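# Align gear housing to plate, retighten nut, set wrench aside

## Task

Position the gear housing so one of its sides lies along the edge of the small plate, tighten the nut firmly with the wrench once more, put the wrench down somewhere not touching the housing, and finish with both grippers released from everything.

## Robot and tools

Robot: two 6-joint arms, left_arm and right_arm, each ending in a two-finger parallel gripper with a wrist camera. Bases in the scene frame: left_arm at (-0.044, +0.329, 0) m, right_arm at (+0.004, -0.290, 0) m, both turned slightly about z. Joint ranges (rad), base to gripper: waist -2.618 to 3.054, shoulder 0.000 to 3.142, elbow 0.000 to 3.142, wrist pitch -1.571 to 1.571, wrist yaw -1.571 to 1.571, wrist roll -2.094 to 2.094. The elbow will not fully straighten.

Frames: the scene frame has its origin on the tabletop midway between the arms, +z up, +x out across the table, and left_arm on the +y side. The arm names do not refer to sides of any picture. Each gripper has its own axes: the fingers extend along its +z and close along its y. The reported end_effector_position is the point between the finger pads, roughly 1 cm short of the fingertips.

execute_actions(actions): actions is a list of actions; each action is a list of up to 15 rows, one row per control step of 1/30 s. If fewer than 15 rows are given, the last one repeats until 15 steps pass. Each row is a single flat list for both arms: 14 numbers in [-1, 1], first left_arm's dx, dy, dz, rx, ry, rz, opening, then the same seven for right_arm. Optionally 12 more numbers in [0, 1] follow (26 total): per-joint stiffness scales, left_arm's six then right_arm's six, in Joint positions order; they persist until changed. dx to rz are offsets, not poses: they are measured from where that gripper was at the start of the action (for a call's first action, the pose in the latest result), expressed in that gripper's own axes, and every row refers back to that same start rather than to the previous row. Scale: 1.0 equals 0.6 m of translation or 180 degrees; rx, ry, rz form one rotation vector. Opening is absolute, not an offset: +1 is fully open (0.094 m), -1 is closed. An empty list just returns the current state and images.

Per control step the commanded pose is clipped to within 70 mm and 16 degrees of the gripper's measured pose, so large offsets need several actions; after an action the arm only drifts on to its last clipped pose. If the controller cannot satisfy both, it favours position over orientation.

move(target, speed, blocking): target is one row laid out as above (14 to 26 numbers), offsets from the pose in the most recent result that reported one. Each gripper travels in a straight line toward its target; both paths finish together, lasting 0.5 to 10 s (cut off at 10 s). speed is the path's top speed in m/s, 0.002 to 0.5, default 0.25; rotation is capped at twice that value in rad/s. Openings are applied at the start. Paths ignore obstacles and the other arm, and grippers can overshoot speed, lag, or stray, especially near full reach. Faster contact and targets set deeper past the contact push harder. blocking=false returns after 0.5 s while motion continues; until a result shows it has ended, further actions and moves are rejected, so call wait or stop first. The result adds a move: line with the ending (done, off_target, moving, held, fault) and limits (paced = the pose sent was clipped; held = a check blocked some steps, after which the arm may speed up), plus each gripper's distance from its target.

wait(seconds): 0 to 10 s, arms keep their last commands; returns early if a running move finishes. stop(): brakes a running move (needs room); fingers keep moving. zoom_image(camera, region): camera is cam_high, cam_low, cam_left_wrist or cam_right_wrist; region [x0, y0, x1, y1] in pixels of that 504x504 image, origin top-left, at most 504 by 504. read_manual(section): only "licences"; no motion. finished_scene(scene): pass the number of the current scene to end it; irreversible, and the goal must already hold and stay held.

Results: the state line gives each gripper's end_effector_position (m) and end_effector_quat_wxyz in the scene frame, somewhat less accurate at long reach. Hand target lines show the pose each controller is currently driving toward. grip_measured is finger opening on the command scale; the final Joint positions entry is opening in metres; each gripper may read up to about 1 mm off. Joint torques are total drive output, nonzero even in free air. Action results list step readings, with HELD marking steps where an arm's command was held back. A pose unreachable line means the clearance check altered or blocked that arm's command. FAULT lines report an arm stop. Camera calibration (K, distortion, T_world_to_cam) is provided per camera, and may be off by a couple of degrees and millimetres.

Practical rules: arms usually settle a centimetre or more low, and repeated zero offsets let them sink further. To hold an arm still, send the correcting offset back to its desired pose in the first call of a reply and zeros afterwards, aiming higher if it still sags; always send the opening you want. The robot keeps executing your last command while you think. To grasp, command an opening around 0.03 below grip_measured for a firm hold, less for a light one; pad force tops out near 50 to 62 N and is weaker on parts under about 2 mm thick. Held parts may be tugged briefly and loose parts nudged, so grip securely. Never let the arms collide or press on each other, never knock or place anything off the table, and avoid drops, slams and forceful pushing. Holding loads heats motors: MOTOR HOT appears at 75 °C, 90 °C halts that arm for 10 s, and at 100 °C the arm goes limp and falls; release loads when not needed. Smooth, efficient motion with little effort is preferred.

Each tool is called by a JSON object that holds its "fn" and its "kwargs", one argument or row to a line.

## Session

{"fn": "execute_actions", "kwargs": {
  "actions": []
}}

Scene clock: 0.00 s.
left_arm: end_effector_position=(+0.3350, +0.4684, +0.3795) grip_measured=+1.000 end_effector_quat_wxyz=(+0.633, +0.413, +0.529, +0.387) | right_arm: end_effector_position=(+0.5499, -0.5576, +0.3175) grip_measured=+1.000 end_effector_quat_wxyz=(+0.489, -0.016, +0.839, -0.238)
Joint positions: left_arm=[0.716 1.25  0.942 0.448 0.77  1.114 0.094] | right_arm=[-0.294  2.029  2.045 -0.438 -0.028 -0.485  0.094]
Joint velocities: left_arm=[-0.012  0.012  0.007  0.022 -0.022 -0.051  0.   ] | right_arm=[0.007 0.007 0.007 0.007 0.007 0.081 0.   ]
Joint torques (N m, as the arm reports them, + toward a larger angle): no reading
Hand target (left_arm): +0.333, +0.467, +0.390; +0.636, +0.411, +0.521, +0.394
Hand target (right_arm): +0.549, -0.557, +0.324; +0.493, -0.015, +0.836, -0.239
Joint stiffness scale: left_arm=[1. 1. 1. 1. 1. 1.] | right_arm=[1. 1. 1. 1. 1. 1.]

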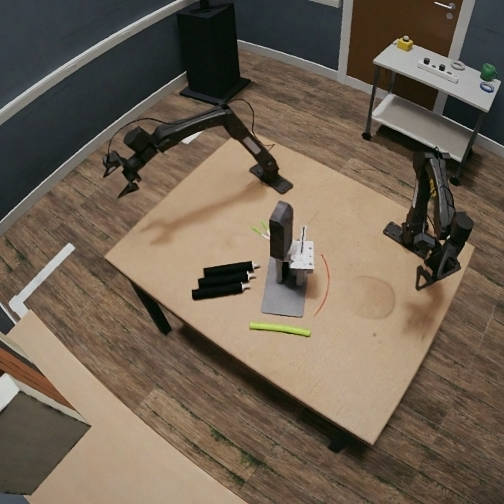

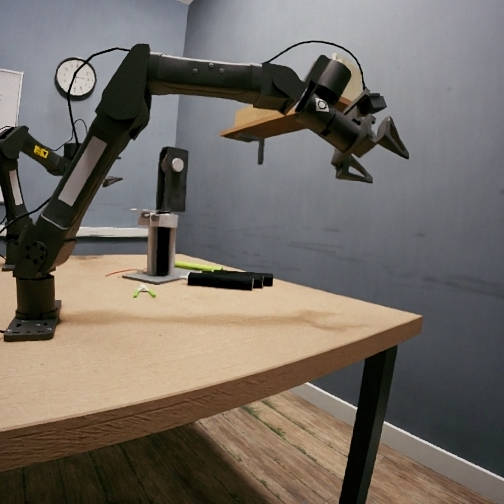

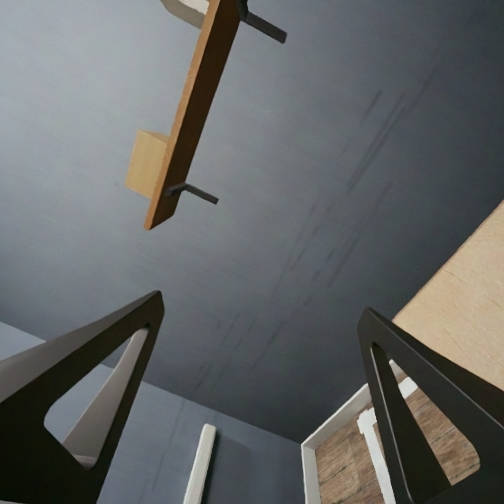

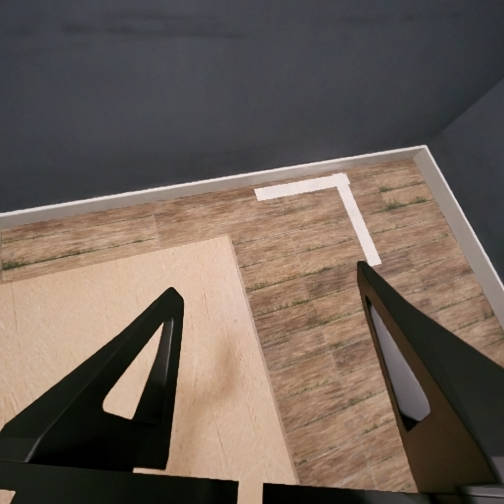

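{"fn": "zoom_image", "kwargs": {
  "camera": "cam_high",
  "region": [230, 190, 350, 330]
}}

{"fn": "zoom_image", "kwargs": {
  "camera": "cam_low",
  "region": [100, 140, 240, 300]
}}

Region (230, 190, 350, 330) of cam_high's 504x504 image, scaled by 3.600, with more detail than that image has; it fills the left 432 columns of this view, and the rest is white.

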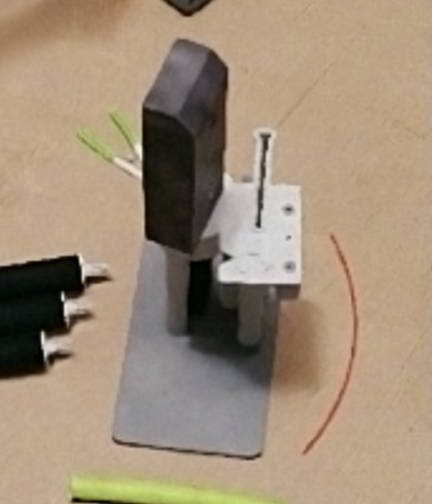

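Region (100, 140, 240, 300) of cam_low's 504x504 image, scaled by 3.150, with more detail than that image has; it fills the left 441 columns of this view, and the rest is white.

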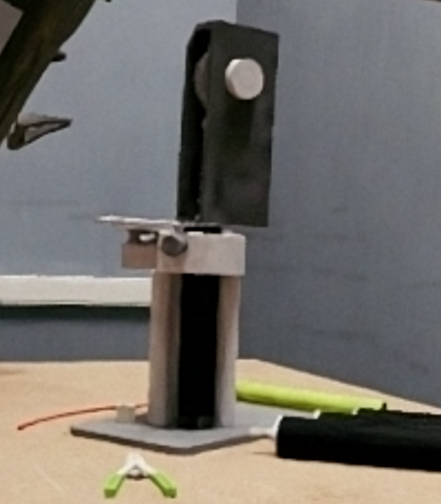

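{"fn": "move", "kwargs": {
  "target": [-0.418,-0.186,-0.06,0.251,0.074,-0.331,1,0,0,0,0,0,0,1]
}}

Scene clock: 3.73 s.
left_arm: end_effector_position=(+0.2663, +0.2043, +0.3481) grip_measured=+1.000 end_effector_quat_wxyz=(+0.467, +0.260, +0.831, -0.151) | right_arm: end_effector_position=(+0.5499, -0.5576, +0.3175) grip_measured=+1.000 end_effector_quat_wxyz=(+0.489, -0.016, +0.839, -0.238)
Joint positions: left_arm=[-0.145  1.14   1.398 -0.842  0.353  0.214  0.094] | right_arm=[-0.294  2.029  2.045 -0.438 -0.028 -0.485  0.094]
Joint velocities: left_arm=[-0.007 -0.007  0.002 -0.022 -0.022 -0.051  0.   ] | right_arm=[ 0.002 -0.002 -0.002 -0.007 -0.007  0.051  0.   ]
Joint torques (N m, as the arm reports them, + toward a larger angle): left_arm=[-0.84 -2.38 10.12  1.75  0.11 -0.09] | right_arm=[  0.06 -10.09   7.21   1.59  -0.01  -0.01]
Hand target (left_arm): +0.267, +0.202, +0.361; +0.479, +0.260, +0.824, -0.153
Hand target (right_arm): +0.550, -0.558, +0.318; +0.489, -0.016, +0.839, -0.238
Off the commanded pose (left_arm): 0.013 m, 1 deg.
Off the commanded pose (right_arm): 0.000 m, 0 deg.
Joint stiffness scale: left_arm=[1. 1. 1. 1. 1. 1.] | right_arm=[1. 1. 1. 1. 1. 1.]
move: off_target (left_arm)
camera_calibration (this result's frames):
cam_left_wrist: T_world_to_cam=[[-0.510662, -0.859692, 0.0124207, 0.309788], [-0.768774, 0.450092, -0.454318, 0.298412], [0.384983, -0.241551, -0.890753, 0.359067], [0, 0, 0, 1]] pos_world=[0.249374, 0.218742, 0.451566]

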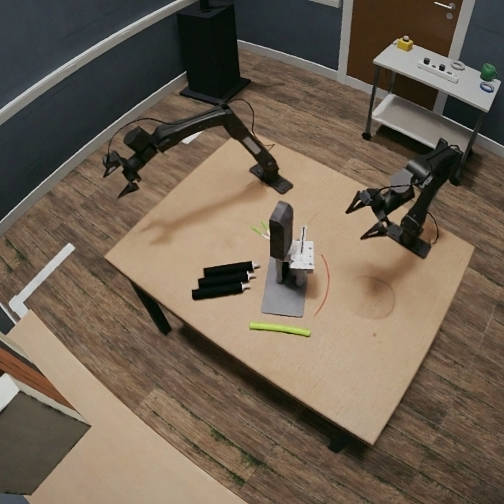

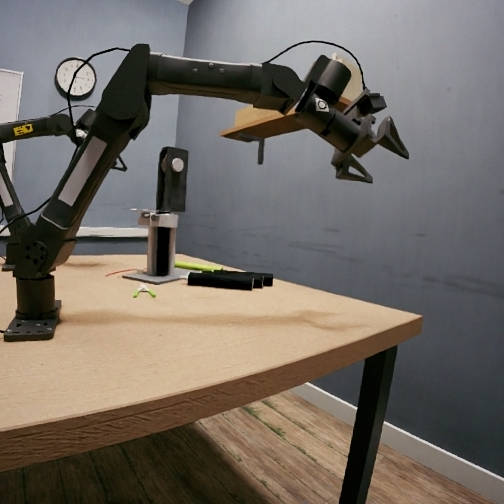

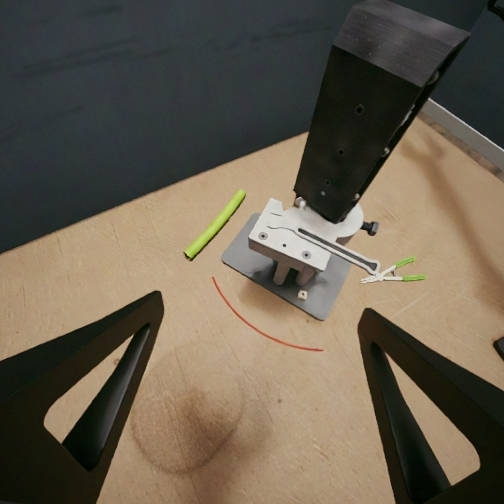

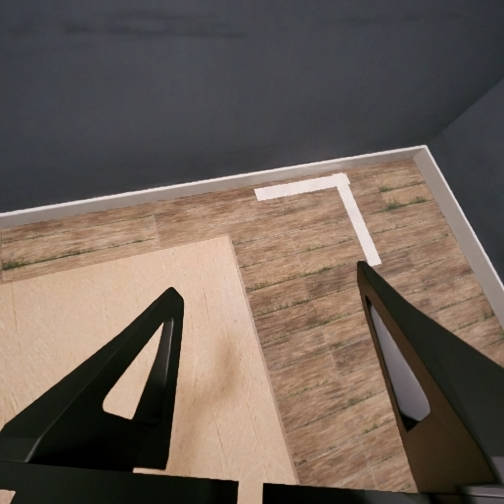

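{"fn": "zoom_image", "kwargs": {
  "camera": "cam_left_wrist",
  "region": [240, 160, 400, 300]
}}

Region (240, 160, 400, 300) of cam_left_wrist's 504x504 image, scaled by 3.150, with more detail than that image has; it fills the top 441 rows of this view, and the rest is white.

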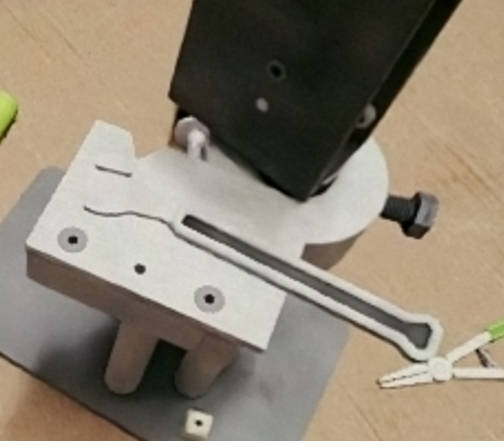

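{"fn": "move", "kwargs": {
  "target": [-0.045,0.143,0.21,0.217,0,0.125,1,0.209,0.575,-0.716,-0.314,-0.249,0.085,1]
}}

Scene clock: 7.73 s.
left_arm: end_effector_position=(+0.4174, +0.2035, +0.2869) grip_measured=+1.000 end_effector_quat_wxyz=(+0.383, +0.533, +0.685, -0.315) | right_arm: end_effector_position=(+0.1950, -0.1260, +0.2506) grip_measured=+1.000 end_effector_quat_wxyz=(+0.713, -0.213, +0.608, +0.277)
Joint positions: left_arm=[ 0.109  2.276  2.555 -1.576  1.015  1.223  0.094] | right_arm=[0.879 0.155 0.11  0.215 0.001 0.034 0.094]
Joint velocities: left_arm=[ 0.002 -0.007 -0.007  0.037  0.007  0.007  0.   ] | right_arm=[-0.002 -0.002 -0.007  0.007  0.007  0.022  0.   ]
Joint torques (N m, as the arm reports them, + toward a larger angle): left_arm=[  0.61 -12.18   8.81   0.74   0.82   0.08] | right_arm=[ 0.78  1.48  6.51  1.67  0.15 -0.08]
Hand target (left_arm): +0.414, +0.204, +0.305; +0.403, +0.537, +0.672, -0.312
Hand target (right_arm): +0.195, -0.127, +0.251; +0.718, -0.210, +0.605, +0.273
Off the commanded pose (left_arm): 0.019 m, 4 deg.
Off the commanded pose (right_arm): 0.009 m, 2 deg.
Joint stiffness scale: left_arm=[1. 1. 1. 1. 1. 1.] | right_arm=[1. 1. 1. 1. 1. 1.]
joint sent to its limit (left arm) — the command would take joint 4 (wrist pitch) past its lower limit, so that joint was sent only as far as its limit.
move: off_target (left_arm)
camera_calibration (this result's frames):
cam_left_wrist: T_world_to_cam=[[-0.952107, -0.304479, 0.0280119, 0.453774], [-0.282364, 0.840394, -0.462611, 0.107088], [0.117314, -0.448365, -0.886119, 0.398603], [0, 0, 0, 1]] pos_world=[0.415517, 0.226888, 0.390039]
cam_right_wrist: T_world_to_cam=[[0.697322, -0.659033, -0.281812, -0.150209], [-0.558173, -0.252647, -0.790325, 0.293819], [0.449651, 0.70841, -0.54403, 0.257385], [0, 0, 0, 1]] pos_world=[0.153013, -0.207095, 0.329907]

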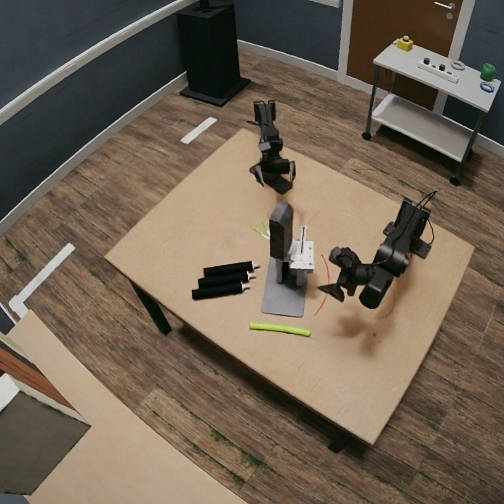

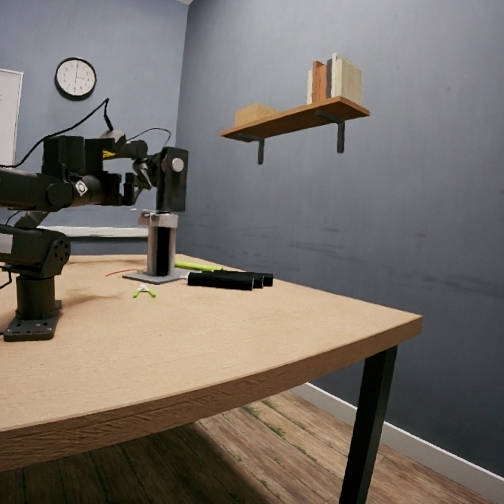

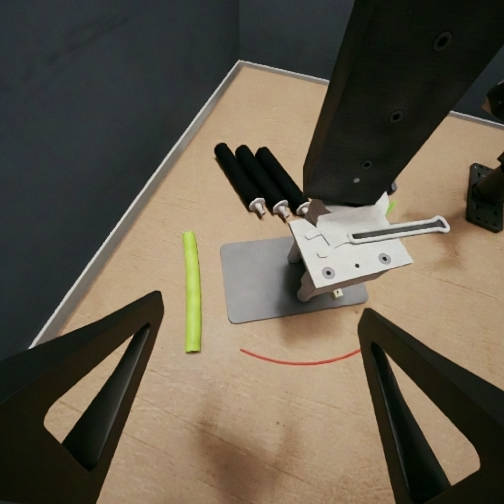

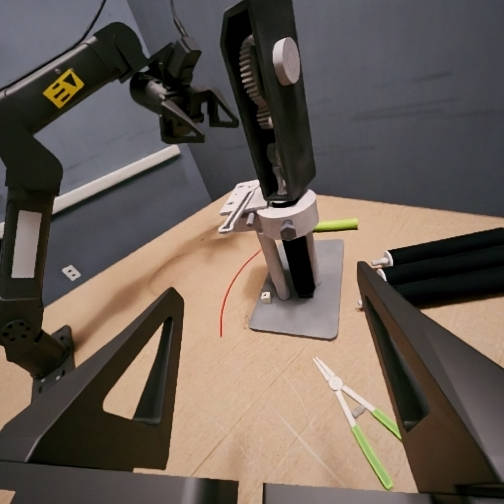

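{"fn": "zoom_image", "kwargs": {
  "camera": "cam_right_wrist",
  "region": [200, 110, 340, 250]
}}

{"fn": "zoom_image", "kwargs": {
  "camera": "cam_left_wrist",
  "region": [280, 160, 460, 310]
}}

Region (200, 110, 340, 250) of cam_right_wrist's 504x504 image, scaled by 3.600, with more detail than that image has.

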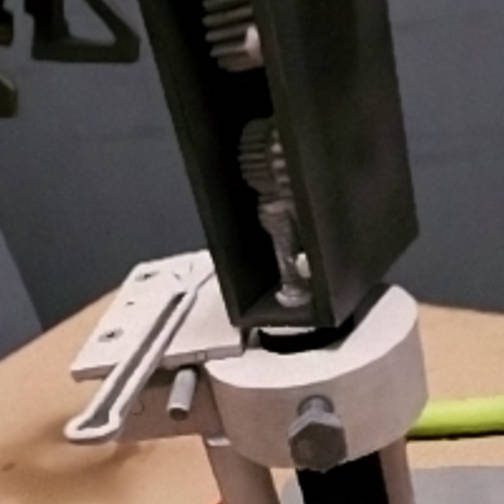

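Region (280, 160, 460, 310) of cam_left_wrist's 504x504 image, scaled by 2.800, with more detail than that image has.

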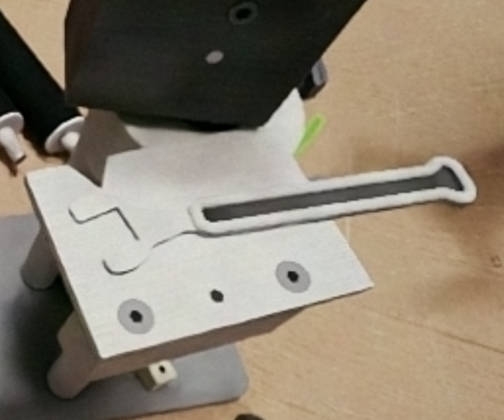

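{"fn": "move", "kwargs": {
  "target": [-0.03,0,-0.1,0,0,0,1,0.16,0.05,0.06,0.1,-0.08,0,-1]
}}

{"fn": "zoom_image", "kwargs": {
  "camera": "cam_right_wrist",
  "region": [130, 60, 370, 300]
}}

Scene clock: 10.23 s.
left_arm: end_effector_position=(+0.4153, +0.2463, +0.3163) grip_measured=+1.000 end_effector_quat_wxyz=(+0.419, +0.503, +0.700, -0.285) | right_arm: end_effector_position=(+0.2106, -0.0733, +0.1612) grip_measured=-0.989 end_effector_quat_wxyz=(+0.704, -0.103, +0.677, +0.189)
Joint positions: left_arm=[ 0.207  2.212  2.555 -1.577  1.029  1.207  0.094] | right_arm=[1.446 1.492 0.014 1.573 0.858 0.04  0.   ]
Joint velocities: left_arm=[-0.007 -0.027  0.002 -0.066 -0.081 -0.007  0.   ] | right_arm=[ 0.002  0.017 -0.002  0.022 -0.022  0.007 -0.   ]
Joint torques (N m, as the arm reports them, + toward a larger angle): left_arm=[  0.31 -12.52   6.3    0.79   0.8   -0.02] | right_arm=[ 0.86 -1.46  5.03  1.43  0.1   0.05]
Hand target (left_arm): +0.408, +0.244, +0.332; +0.431, +0.503, +0.691, -0.289
Hand target (right_arm): +0.212, -0.070, +0.163; +0.705, -0.095, +0.676, +0.191
Off the commanded pose (left_arm): 0.018 m, 7 deg.
Off the commanded pose (right_arm): 0.007 m, 19 deg; orientation clipped at the last step of the last action.
Joint stiffness scale: left_arm=[1. 1. 1. 1. 1. 1.] | right_arm=[1. 1. 1. 1. 1. 1.]
joint sent to its limit (left arm) — the command would take joint 4 (wrist pitch) past its lower limit, so that joint was sent only as far as its limit.
joint sent to its limit (right arm) — the command would take joint 4 (wrist pitch) past its upper limit, so that joint was sent only as far as its limit.
move: off_target (left_arm, right_arm); limits=paced
camera_calibration (this result's frames):
cam_left_wrist: T_world_to_cam=[[-0.916414, -0.399916, -0.0159288, 0.486643], [-0.342098, 0.803338, -0.48746, 0.125976], [0.207739, -0.441266, -0.873, 0.400678], [0, 0, 0, 1]] pos_world=[0.405825, 0.27022, 0.418951]
cam_right_wrist: T_world_to_cam=[[0.442557, -0.8192, -0.364767, -0.0962783], [-0.704581, -0.0660309, -0.706545, 0.276167], [0.554715, 0.569694, -0.606415, 0.142178], [0, 0, 0, 1]] pos_world=[0.158322, -0.141634, 0.246225]

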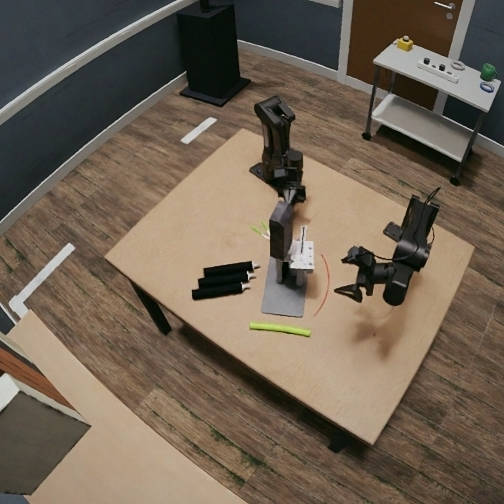

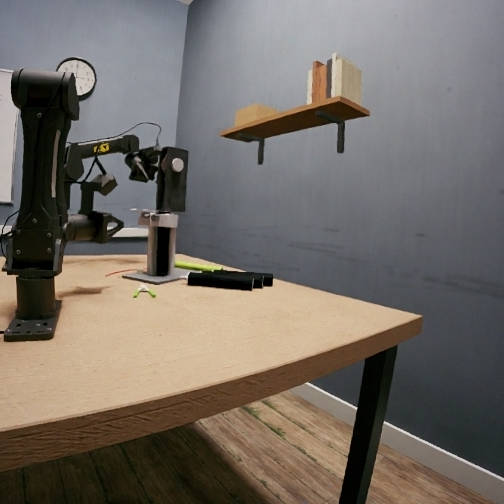

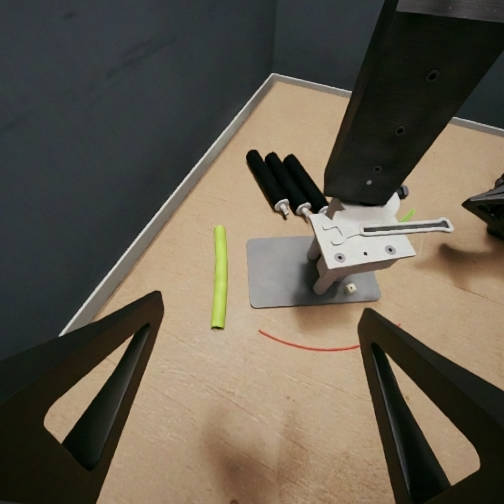

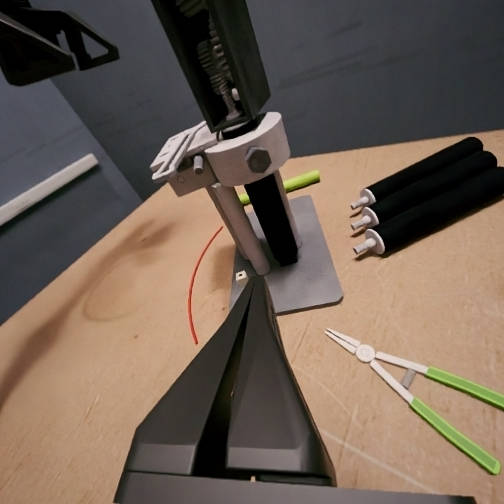

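Region (130, 60, 370, 300) of cam_right_wrist's 504x504 image, scaled by 2.100, with more detail than that image has.

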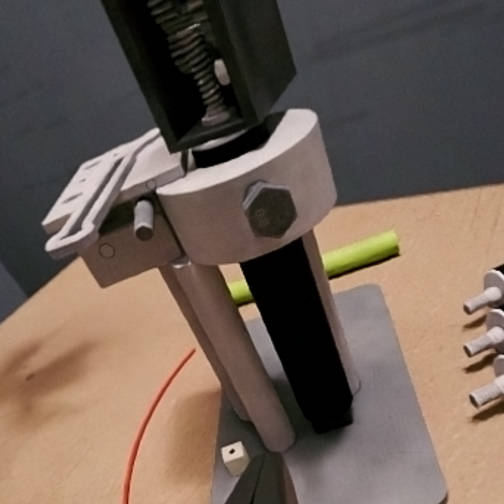

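{"fn": "zoom_image", "kwargs": {
  "camera": "cam_right_wrist",
  "region": [195, 90, 295, 180]
}}

{"fn": "zoom_image", "kwargs": {
  "camera": "cam_low",
  "region": [125, 195, 195, 235]
}}

Region (195, 90, 295, 180) of cam_right_wrist's 504x504 image, scaled by 5.040, with more detail than that image has; it fills the top 454 rows of this view, and the rest is white.

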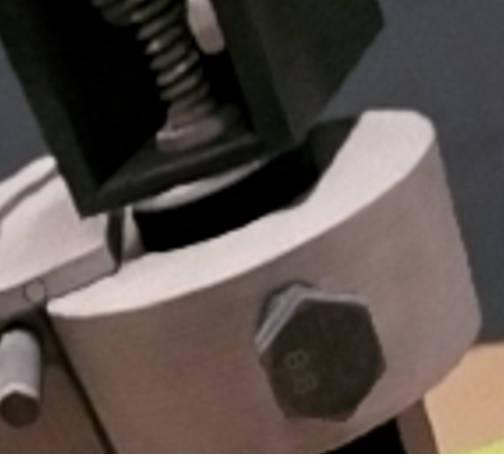

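Region (125, 195, 195, 235) of cam_low's 504x504 image, scaled by 7.200, with more detail than that image has; it fills the top 288 rows of this view, and the rest is white.

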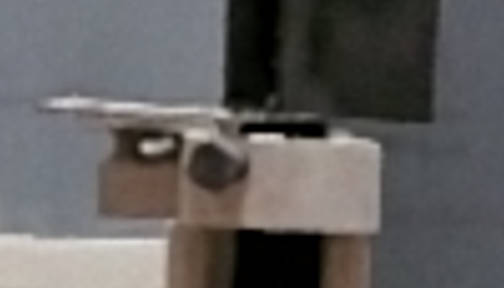

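{"fn": "move", "kwargs": {
  "target": [0.083,-0.353,0.16,-0.16,-0.09,0.469,-0.2,0,-0.05,0,0,0,0,-1]
}}

{"fn": "zoom_image", "kwargs": {
  "camera": "cam_right_wrist",
  "region": [0, 40, 300, 300]
}}

Scene clock: 15.20 s.
left_arm: end_effector_position=(+0.2426, +0.1215, +0.2267) grip_measured=-0.198 end_effector_quat_wxyz=(+0.687, +0.685, +0.168, +0.174) | right_arm: end_effector_position=(+0.2247, -0.0959, +0.1652) grip_measured=-0.989 end_effector_quat_wxyz=(+0.692, -0.082, +0.697, +0.172)
Joint positions: left_arm=[-0.193  1.224  0.388  0.842  0.833  1.573  0.038] | right_arm=[1.347 1.189 0.014 1.199 0.815 0.109 0.   ]
Joint velocities: left_arm=[-0.012  0.007  0.007 -0.037  0.007  0.051 -0.001] | right_arm=[-0.027 -0.032  0.012  0.022  0.051  0.022 -0.001]
Joint torques (N m, as the arm reports them, + toward a larger angle): left_arm=[-0.72 -2.78  5.38  1.88 -0.02  0.  ] | right_arm=[-0.8  -2.67  3.42  1.22 -0.17  0.04]
Hand target (left_arm): +0.241, +0.120, +0.222; +0.686, +0.686, +0.171, +0.171
Hand target (right_arm): +0.223, -0.099, +0.159; +0.687, -0.091, +0.701, +0.168
Off the commanded pose (left_arm): 0.008 m, 0 deg.
Off the commanded pose (right_arm): 0.009 m, 4 deg.
Joint stiffness scale: left_arm=[1. 1. 1. 1. 1. 1.] | right_arm=[1. 1. 1. 1. 1. 1.]
joint sent to its limit (right arm) — the command would take joint 3 (elbow) past its lower limit, so that joint was sent only as far as its limit.
move: off_target (right_arm)
camera_calibration (this result's frames):
cam_left_wrist: T_world_to_cam=[[0.00115511, -0.0750269, -0.997181, 0.23737], [0.502993, 0.861898, -0.0642657, -0.184675], [0.86429, -0.501501, 0.0387336, -0.0553988], [0, 0, 0, 1]] pos_world=[0.140497, 0.149198, 0.226978]
cam_right_wrist: T_world_to_cam=[[0.381236, -0.84239, -0.380839, -0.105379], [-0.740182, -0.0313195, -0.671677, 0.293047], [0.553886, 0.537958, -0.635462, 0.151587], [0, 0, 0, 1]] pos_world=[0.17312, -0.16114, 0.253028]

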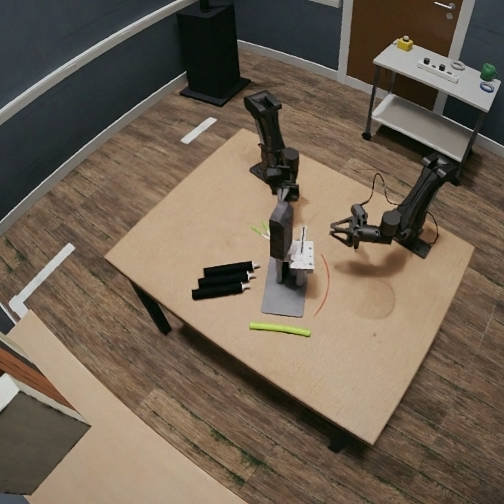

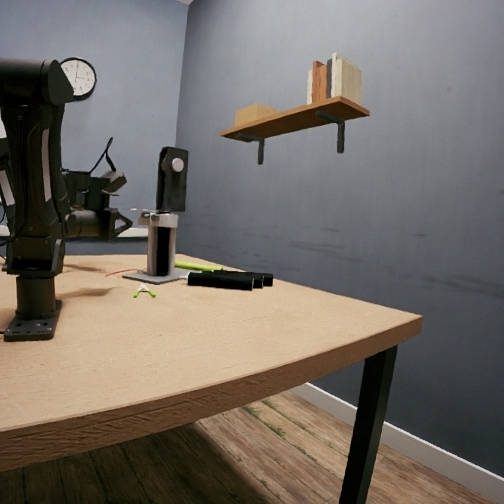

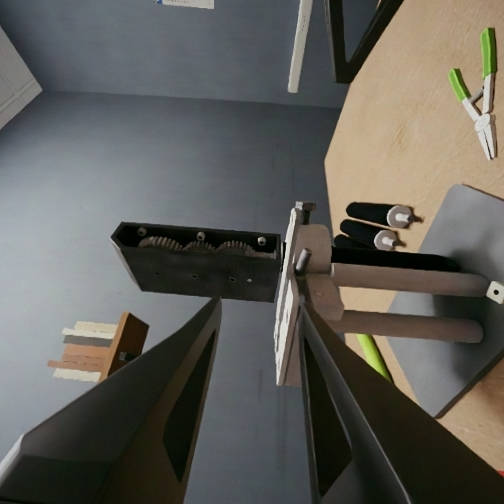

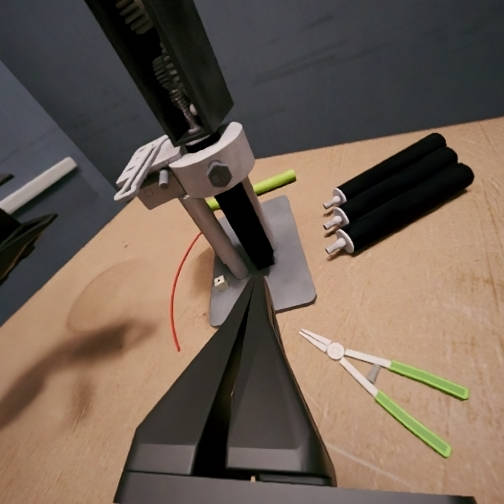

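Region (0, 40, 300, 300) of cam_right_wrist's 504x504 image, scaled by 1.680, with more detail than that image has; it fills the top 437 rows of this view, and the rest is white.

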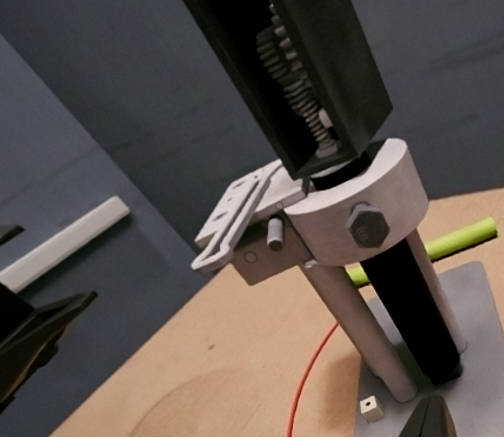

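{"fn": "move", "kwargs": {
  "target": [-0.01,-0.04,0.05,0,0,0,-0.3,0,0,0,0,0,0,-1],
  "speed": 0.1
}}

{"fn": "move", "kwargs": {
  "target": [0,0,0.08,0,0,0,-0.3,0,0,0,0,0,0,-1],
  "speed": 0.06
}}

Scene clock: 16.40 s.
left_arm: end_effector_position=(+0.2521, +0.0936, +0.2021) grip_measured=-0.298 end_effector_quat_wxyz=(+0.685, +0.687, +0.169, +0.174) | right_arm: end_effector_position=(+0.2247, -0.0958, +0.1649) grip_measured=-0.989 end_effector_quat_wxyz=(+0.691, -0.083, +0.697, +0.172)
Joint positions: left_arm=[-0.303  1.404  0.388  1.015  0.723  1.578  0.033] | right_arm=[1.347 1.188 0.014 1.196 0.813 0.109 0.   ]
Joint velocities: left_arm=[ 0.007  0.002  0.017  0.007  0.081 -0.037 -0.001] | right_arm=[ 0.022 -0.002 -0.007 -0.022  0.022  0.007  0.   ]
Joint torques (N m, as the arm reports them, + toward a larger angle): left_arm=[-0.8  -3.69  5.97  1.88 -0.01 -0.05] | right_arm=[ 0.07 -1.22  5.02  1.46  0.01  0.  ]
Hand target (left_arm): +0.252, +0.092, +0.203; +0.687, +0.685, +0.168, +0.174
Hand target (right_arm): +0.225, -0.096, +0.165; +0.692, -0.082, +0.696, +0.172
Off the commanded pose (left_arm): 0.002 m, 0 deg.
Off the commanded pose (right_arm): 0.000 m, 0 deg.
Joint stiffness scale: left_arm=[1. 1. 1. 1. 1. 1.] | right_arm=[1. 1. 1. 1. 1. 1.]
move: done
camera_calibration (this result's frames):
cam_left_wrist: T_world_to_cam=[[-0.00179919, -0.0707425, -0.997493, 0.211173], [0.502467, 0.862366, -0.0620656, -0.167316], [0.864595, -0.501319, 0.0339942, -0.0757668], [0, 0, 0, 1]] pos_world=[0.149958, 0.121243, 0.202834]
cam_right_wrist: T_world_to_cam=[[0.381886, -0.84249, -0.379966, -0.105668], [-0.740707, -0.0331221, -0.671011, 0.292655], [0.552734, 0.537693, -0.636687, 0.151779], [0, 0, 0, 1]] pos_world=[0.173231, -0.160941, 0.25286]

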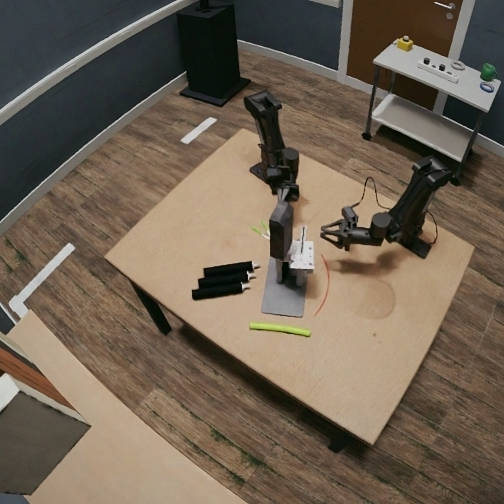

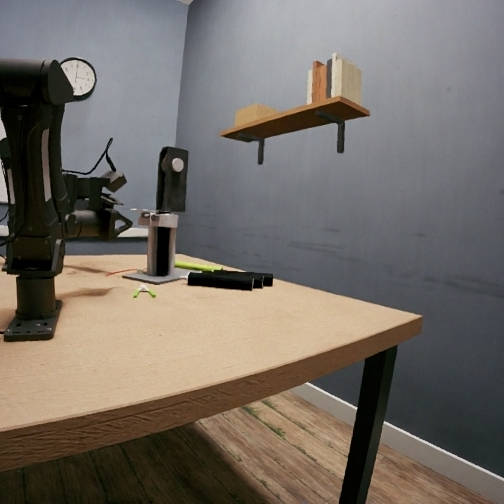

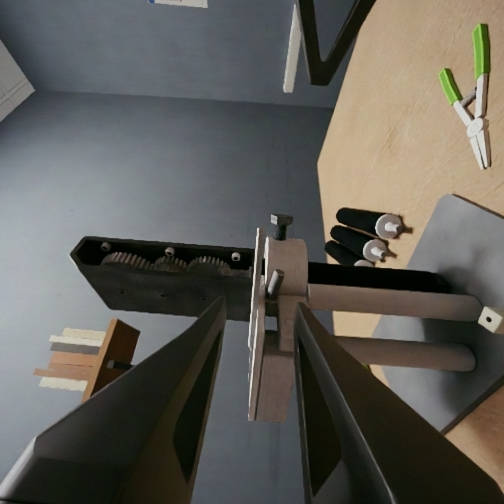

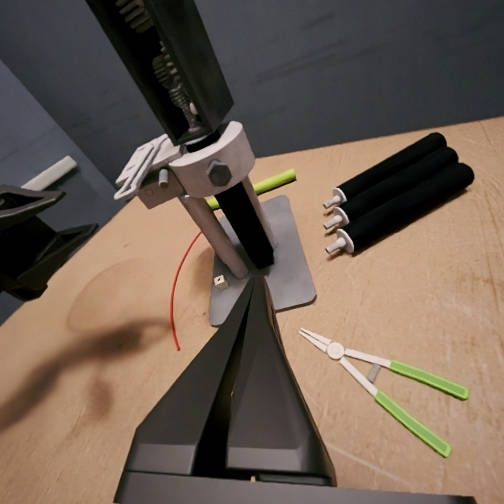

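Scene clock: 17.53 s.
left_arm: end_effector_position=(+0.2688, +0.0560, +0.1886) grip_measured=-0.298 end_effector_quat_wxyz=(+0.676, +0.696, +0.179, +0.163) | right_arm: end_effector_position=(+0.2247, -0.0958, +0.1649) grip_measured=-0.989 end_effector_quat_wxyz=(+0.691, -0.083, +0.697, +0.172)
Joint positions: left_arm=[-0.417  1.554  0.49   1.022  0.61   1.579  0.033] | right_arm=[1.347 1.188 0.014 1.196 0.813 0.109 0.   ]
Joint velocities: left_arm=[-0.007  0.012  0.007  0.037  0.007 -0.007 -0.   ] | right_arm=[ 0.022  0.002 -0.012 -0.022 -0.037  0.007 -0.   ]
Joint torques (N m, as the arm reports them, + toward a larger angle): left_arm=[-0.64 -4.83  8.75  1.94 -0.02 -0.03] | right_arm=[ 0.05 -1.24  4.99  1.42  0.01  0.  ]
Hand target (left_arm): +0.274, +0.051, +0.202; +0.685, +0.687, +0.169, +0.173
Hand target (right_arm): +0.225, -0.096, +0.165; +0.691, -0.083, +0.697, +0.172
Off the commanded pose (left_arm): 0.015 m, 2 deg.
Off the commanded pose (right_arm): 0.000 m, 0 deg.
Joint stiffness scale: left_arm=[1. 1. 1. 1. 1. 1.] | right_arm=[1. 1. 1. 1. 1. 1.]
move: off_target (left_arm)
camera_calibration (this result's frames):
cam_left_wrist: T_world_to_cam=[[-0.0370855, -0.0519574, -0.99796, 0.203627], [0.50092, 0.863157, -0.0635539, -0.143463], [0.864699, -0.502255, -0.00598412, -0.101006], [0, 0, 0, 1]] pos_world=[0.166755, 0.0836804, 0.19349]
cam_right_wrist: T_world_to_cam=[[0.381886, -0.84249, -0.379966, -0.105668], [-0.740707, -0.0331221, -0.671011, 0.292655], [0.552734, 0.537693, -0.636687, 0.151779], [0, 0, 0, 1]] pos_world=[0.173231, -0.160941, 0.25286]

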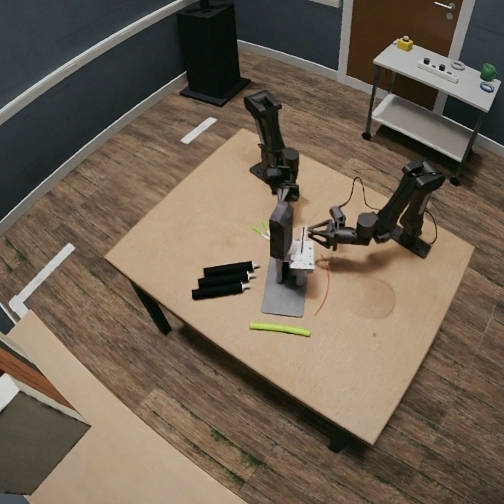

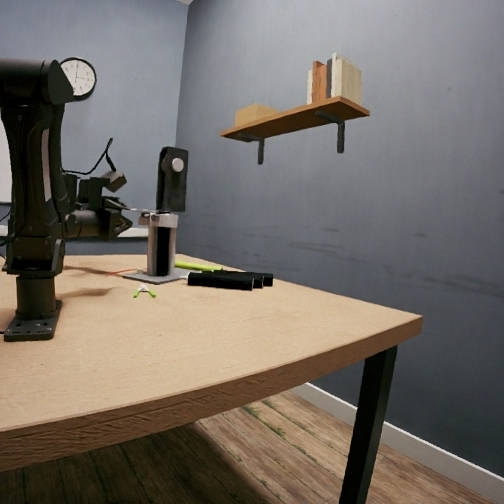

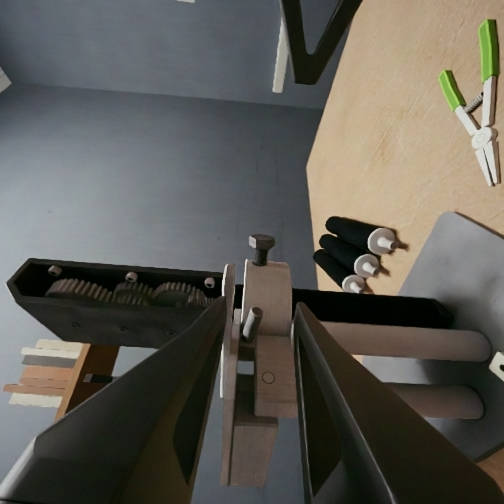

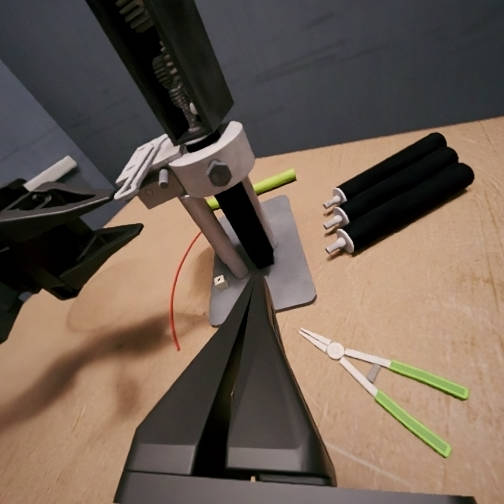

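{"fn": "move", "kwargs": {
  "target": [0.02,0.046,0.01,0,0,0,-0.3,0,0,0,0,0,0,-1],
  "speed": 0.05
}}

{"fn": "move", "kwargs": {
  "target": [0.01,0.022,0.045,0,0,0,-0.3,0,0,0,0,0,0,-1],
  "speed": 0.05
}}

Scene clock: 18.83 s.
left_arm: end_effector_position=(+0.2787, +0.0564, +0.1956) grip_measured=-0.298 end_effector_quat_wxyz=(+0.664, +0.707, +0.192, +0.151) | right_arm: end_effector_position=(+0.2247, -0.0958, +0.1649) grip_measured=-0.989 end_effector_quat_wxyz=(+0.691, -0.083, +0.697, +0.172)
Joint positions: left_arm=[-0.4    1.524  0.557  0.877  0.625  1.581  0.033] | right_arm=[1.347 1.188 0.014 1.196 0.813 0.109 0.   ]
Joint velocities: left_arm=[-0.007 -0.002 -0.012 -0.007 -0.022 -0.007  0.001] | right_arm=[-0.002 -0.022 -0.007 -0.022 -0.007 -0.051 -0.   ]
Joint torques (N m, as the arm reports them, + toward a larger angle): left_arm=[ 0.65 -7.17  8.98  1.77  0.06 -0.01] | right_arm=[ 0.03 -1.24  4.98  1.43  0.02  0.  ]
Hand target (left_arm): +0.282, +0.056, +0.216; +0.676, +0.696, +0.179, +0.163
Hand target (right_arm): +0.225, -0.096, +0.165; +0.691, -0.083, +0.697, +0.172
Off the commanded pose (left_arm): 0.021 m, 3 deg.
Off the commanded pose (right_arm): 0.000 m, 0 deg.
Joint stiffness scale: left_arm=[1. 1. 1. 1. 1. 1.] | right_arm=[1. 1. 1. 1. 1. 1.]
move: off_target (left_arm)
camera_calibration (this result's frames):
cam_left_wrist: T_world_to_cam=[[-0.0783312, -0.0304633, -0.996462, 0.220956], [0.496678, 0.86546, -0.0655019, -0.146879], [0.864393, -0.500052, -0.052662, -0.100292], [0, 0, 0, 1]] pos_world=[0.176951, 0.0836977, 0.205272]
cam_right_wrist: T_world_to_cam=[[0.381886, -0.84249, -0.379966, -0.105668], [-0.740707, -0.0331221, -0.671011, 0.292655], [0.552734, 0.537693, -0.636687, 0.151779], [0, 0, 0, 1]] pos_world=[0.173231, -0.160941, 0.25286]

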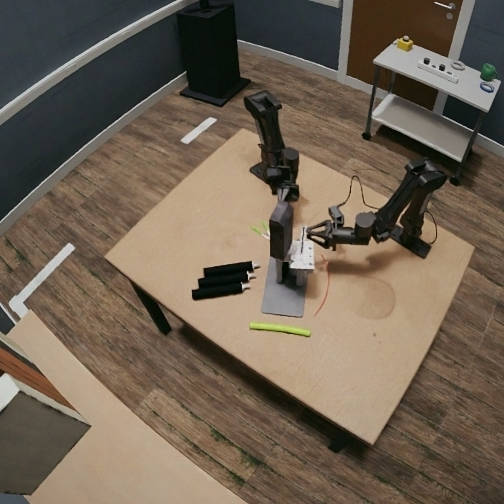

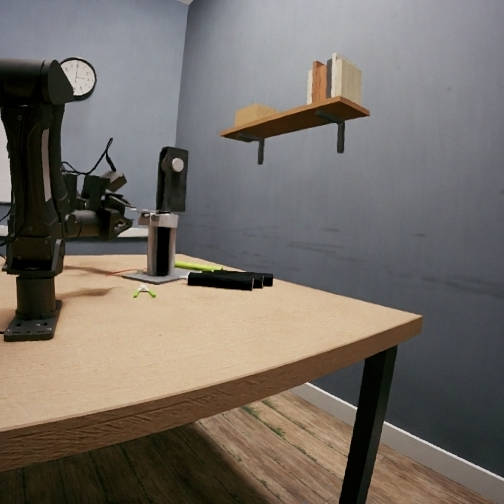

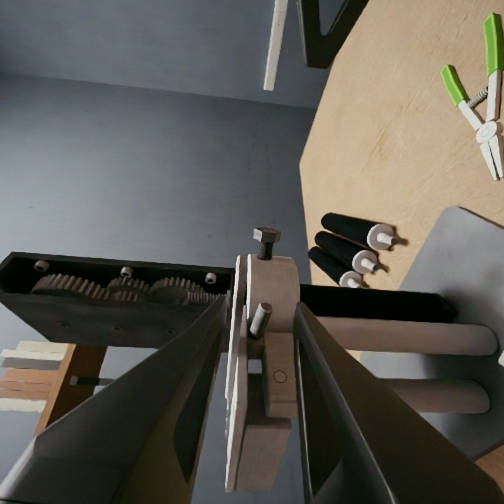

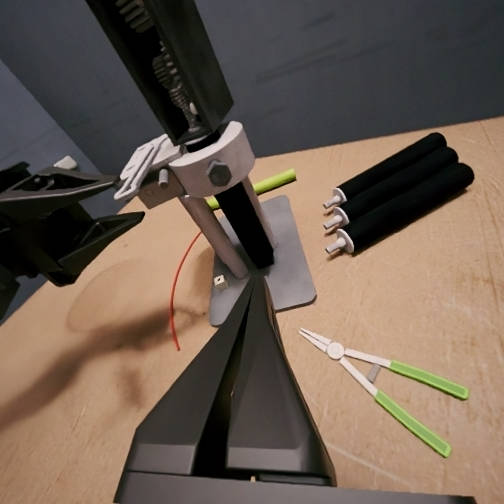

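Scene clock: 19.83 s.
left_arm: end_effector_position=(+0.2929, +0.0399, +0.1964) grip_measured=-0.298 end_effector_quat_wxyz=(+0.658, +0.712, +0.197, +0.147) | right_arm: end_effector_position=(+0.2247, -0.0958, +0.1649) grip_measured=-0.989 end_effector_quat_wxyz=(+0.691, -0.083, +0.697, +0.172)
Joint positions: left_arm=[-0.43   1.584  0.644  0.831  0.593  1.582  0.033] | right_arm=[1.347 1.188 0.014 1.196 0.813 0.109 0.   ]
Joint velocities: left_arm=[-0.007 -0.002 -0.012  0.037  0.022 -0.022 -0.   ] | right_arm=[-0.007 -0.012 -0.012 -0.007 -0.037  0.037  0.   ]
Joint torques (N m, as the arm reports them, + toward a larger angle): left_arm=[-0.7  -5.65  9.27  1.8  -0.02 -0.07] | right_arm=[ 0.02 -1.23  5.03  1.43  0.01 -0.01]
Hand target (left_arm): +0.297, +0.035, +0.207; +0.664, +0.706, +0.192, +0.151
Hand target (right_arm): +0.225, -0.096, +0.165; +0.691, -0.083, +0.697, +0.172
Off the commanded pose (left_arm): 0.012 m, 1 deg.
Off the commanded pose (right_arm): 0.000 m, 0 deg.
Joint stiffness scale: left_arm=[1. 1. 1. 1. 1. 1.] | right_arm=[1. 1. 1. 1. 1. 1.]
move: off_target (left_arm)
camera_calibration (this result's frames):
cam_left_wrist: T_world_to_cam=[[-0.0937641, -0.0187764, -0.995417, 0.226252], [0.494193, 0.867073, -0.0629063, -0.139483], [0.864281, -0.497827, -0.0720212, -0.116989], [0, 0, 0, 1]] pos_world=[0.191258, 0.0669501, 0.208015]
cam_right_wrist: T_world_to_cam=[[0.381886, -0.84249, -0.379966, -0.105668], [-0.740707, -0.0331221, -0.671011, 0.292655], [0.552734, 0.537693, -0.636687, 0.151779], [0, 0, 0, 1]] pos_world=[0.173231, -0.160941, 0.25286]

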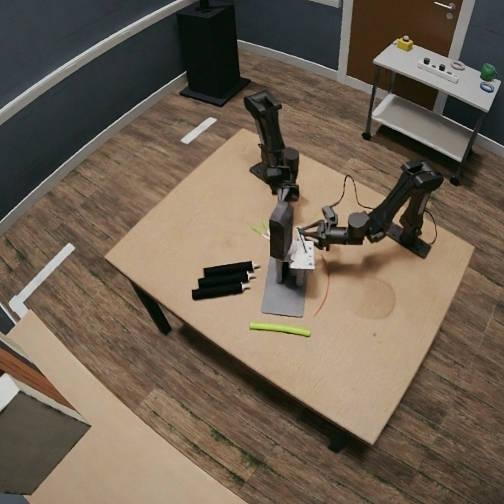

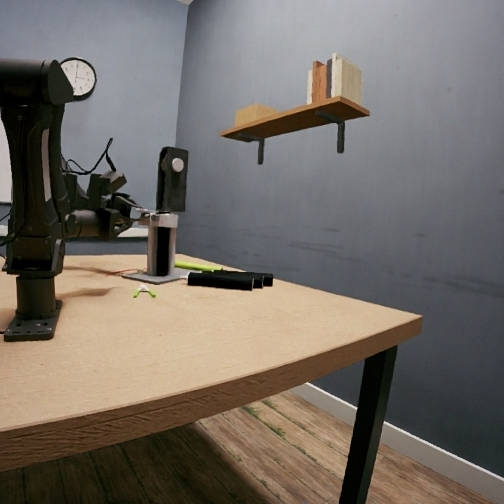

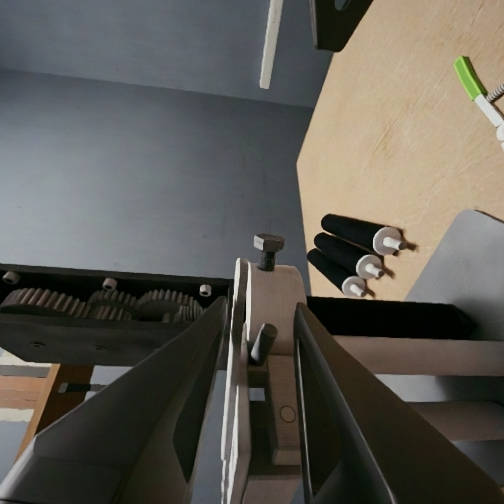

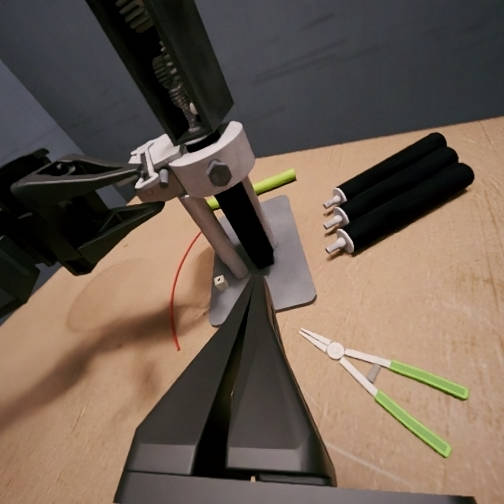

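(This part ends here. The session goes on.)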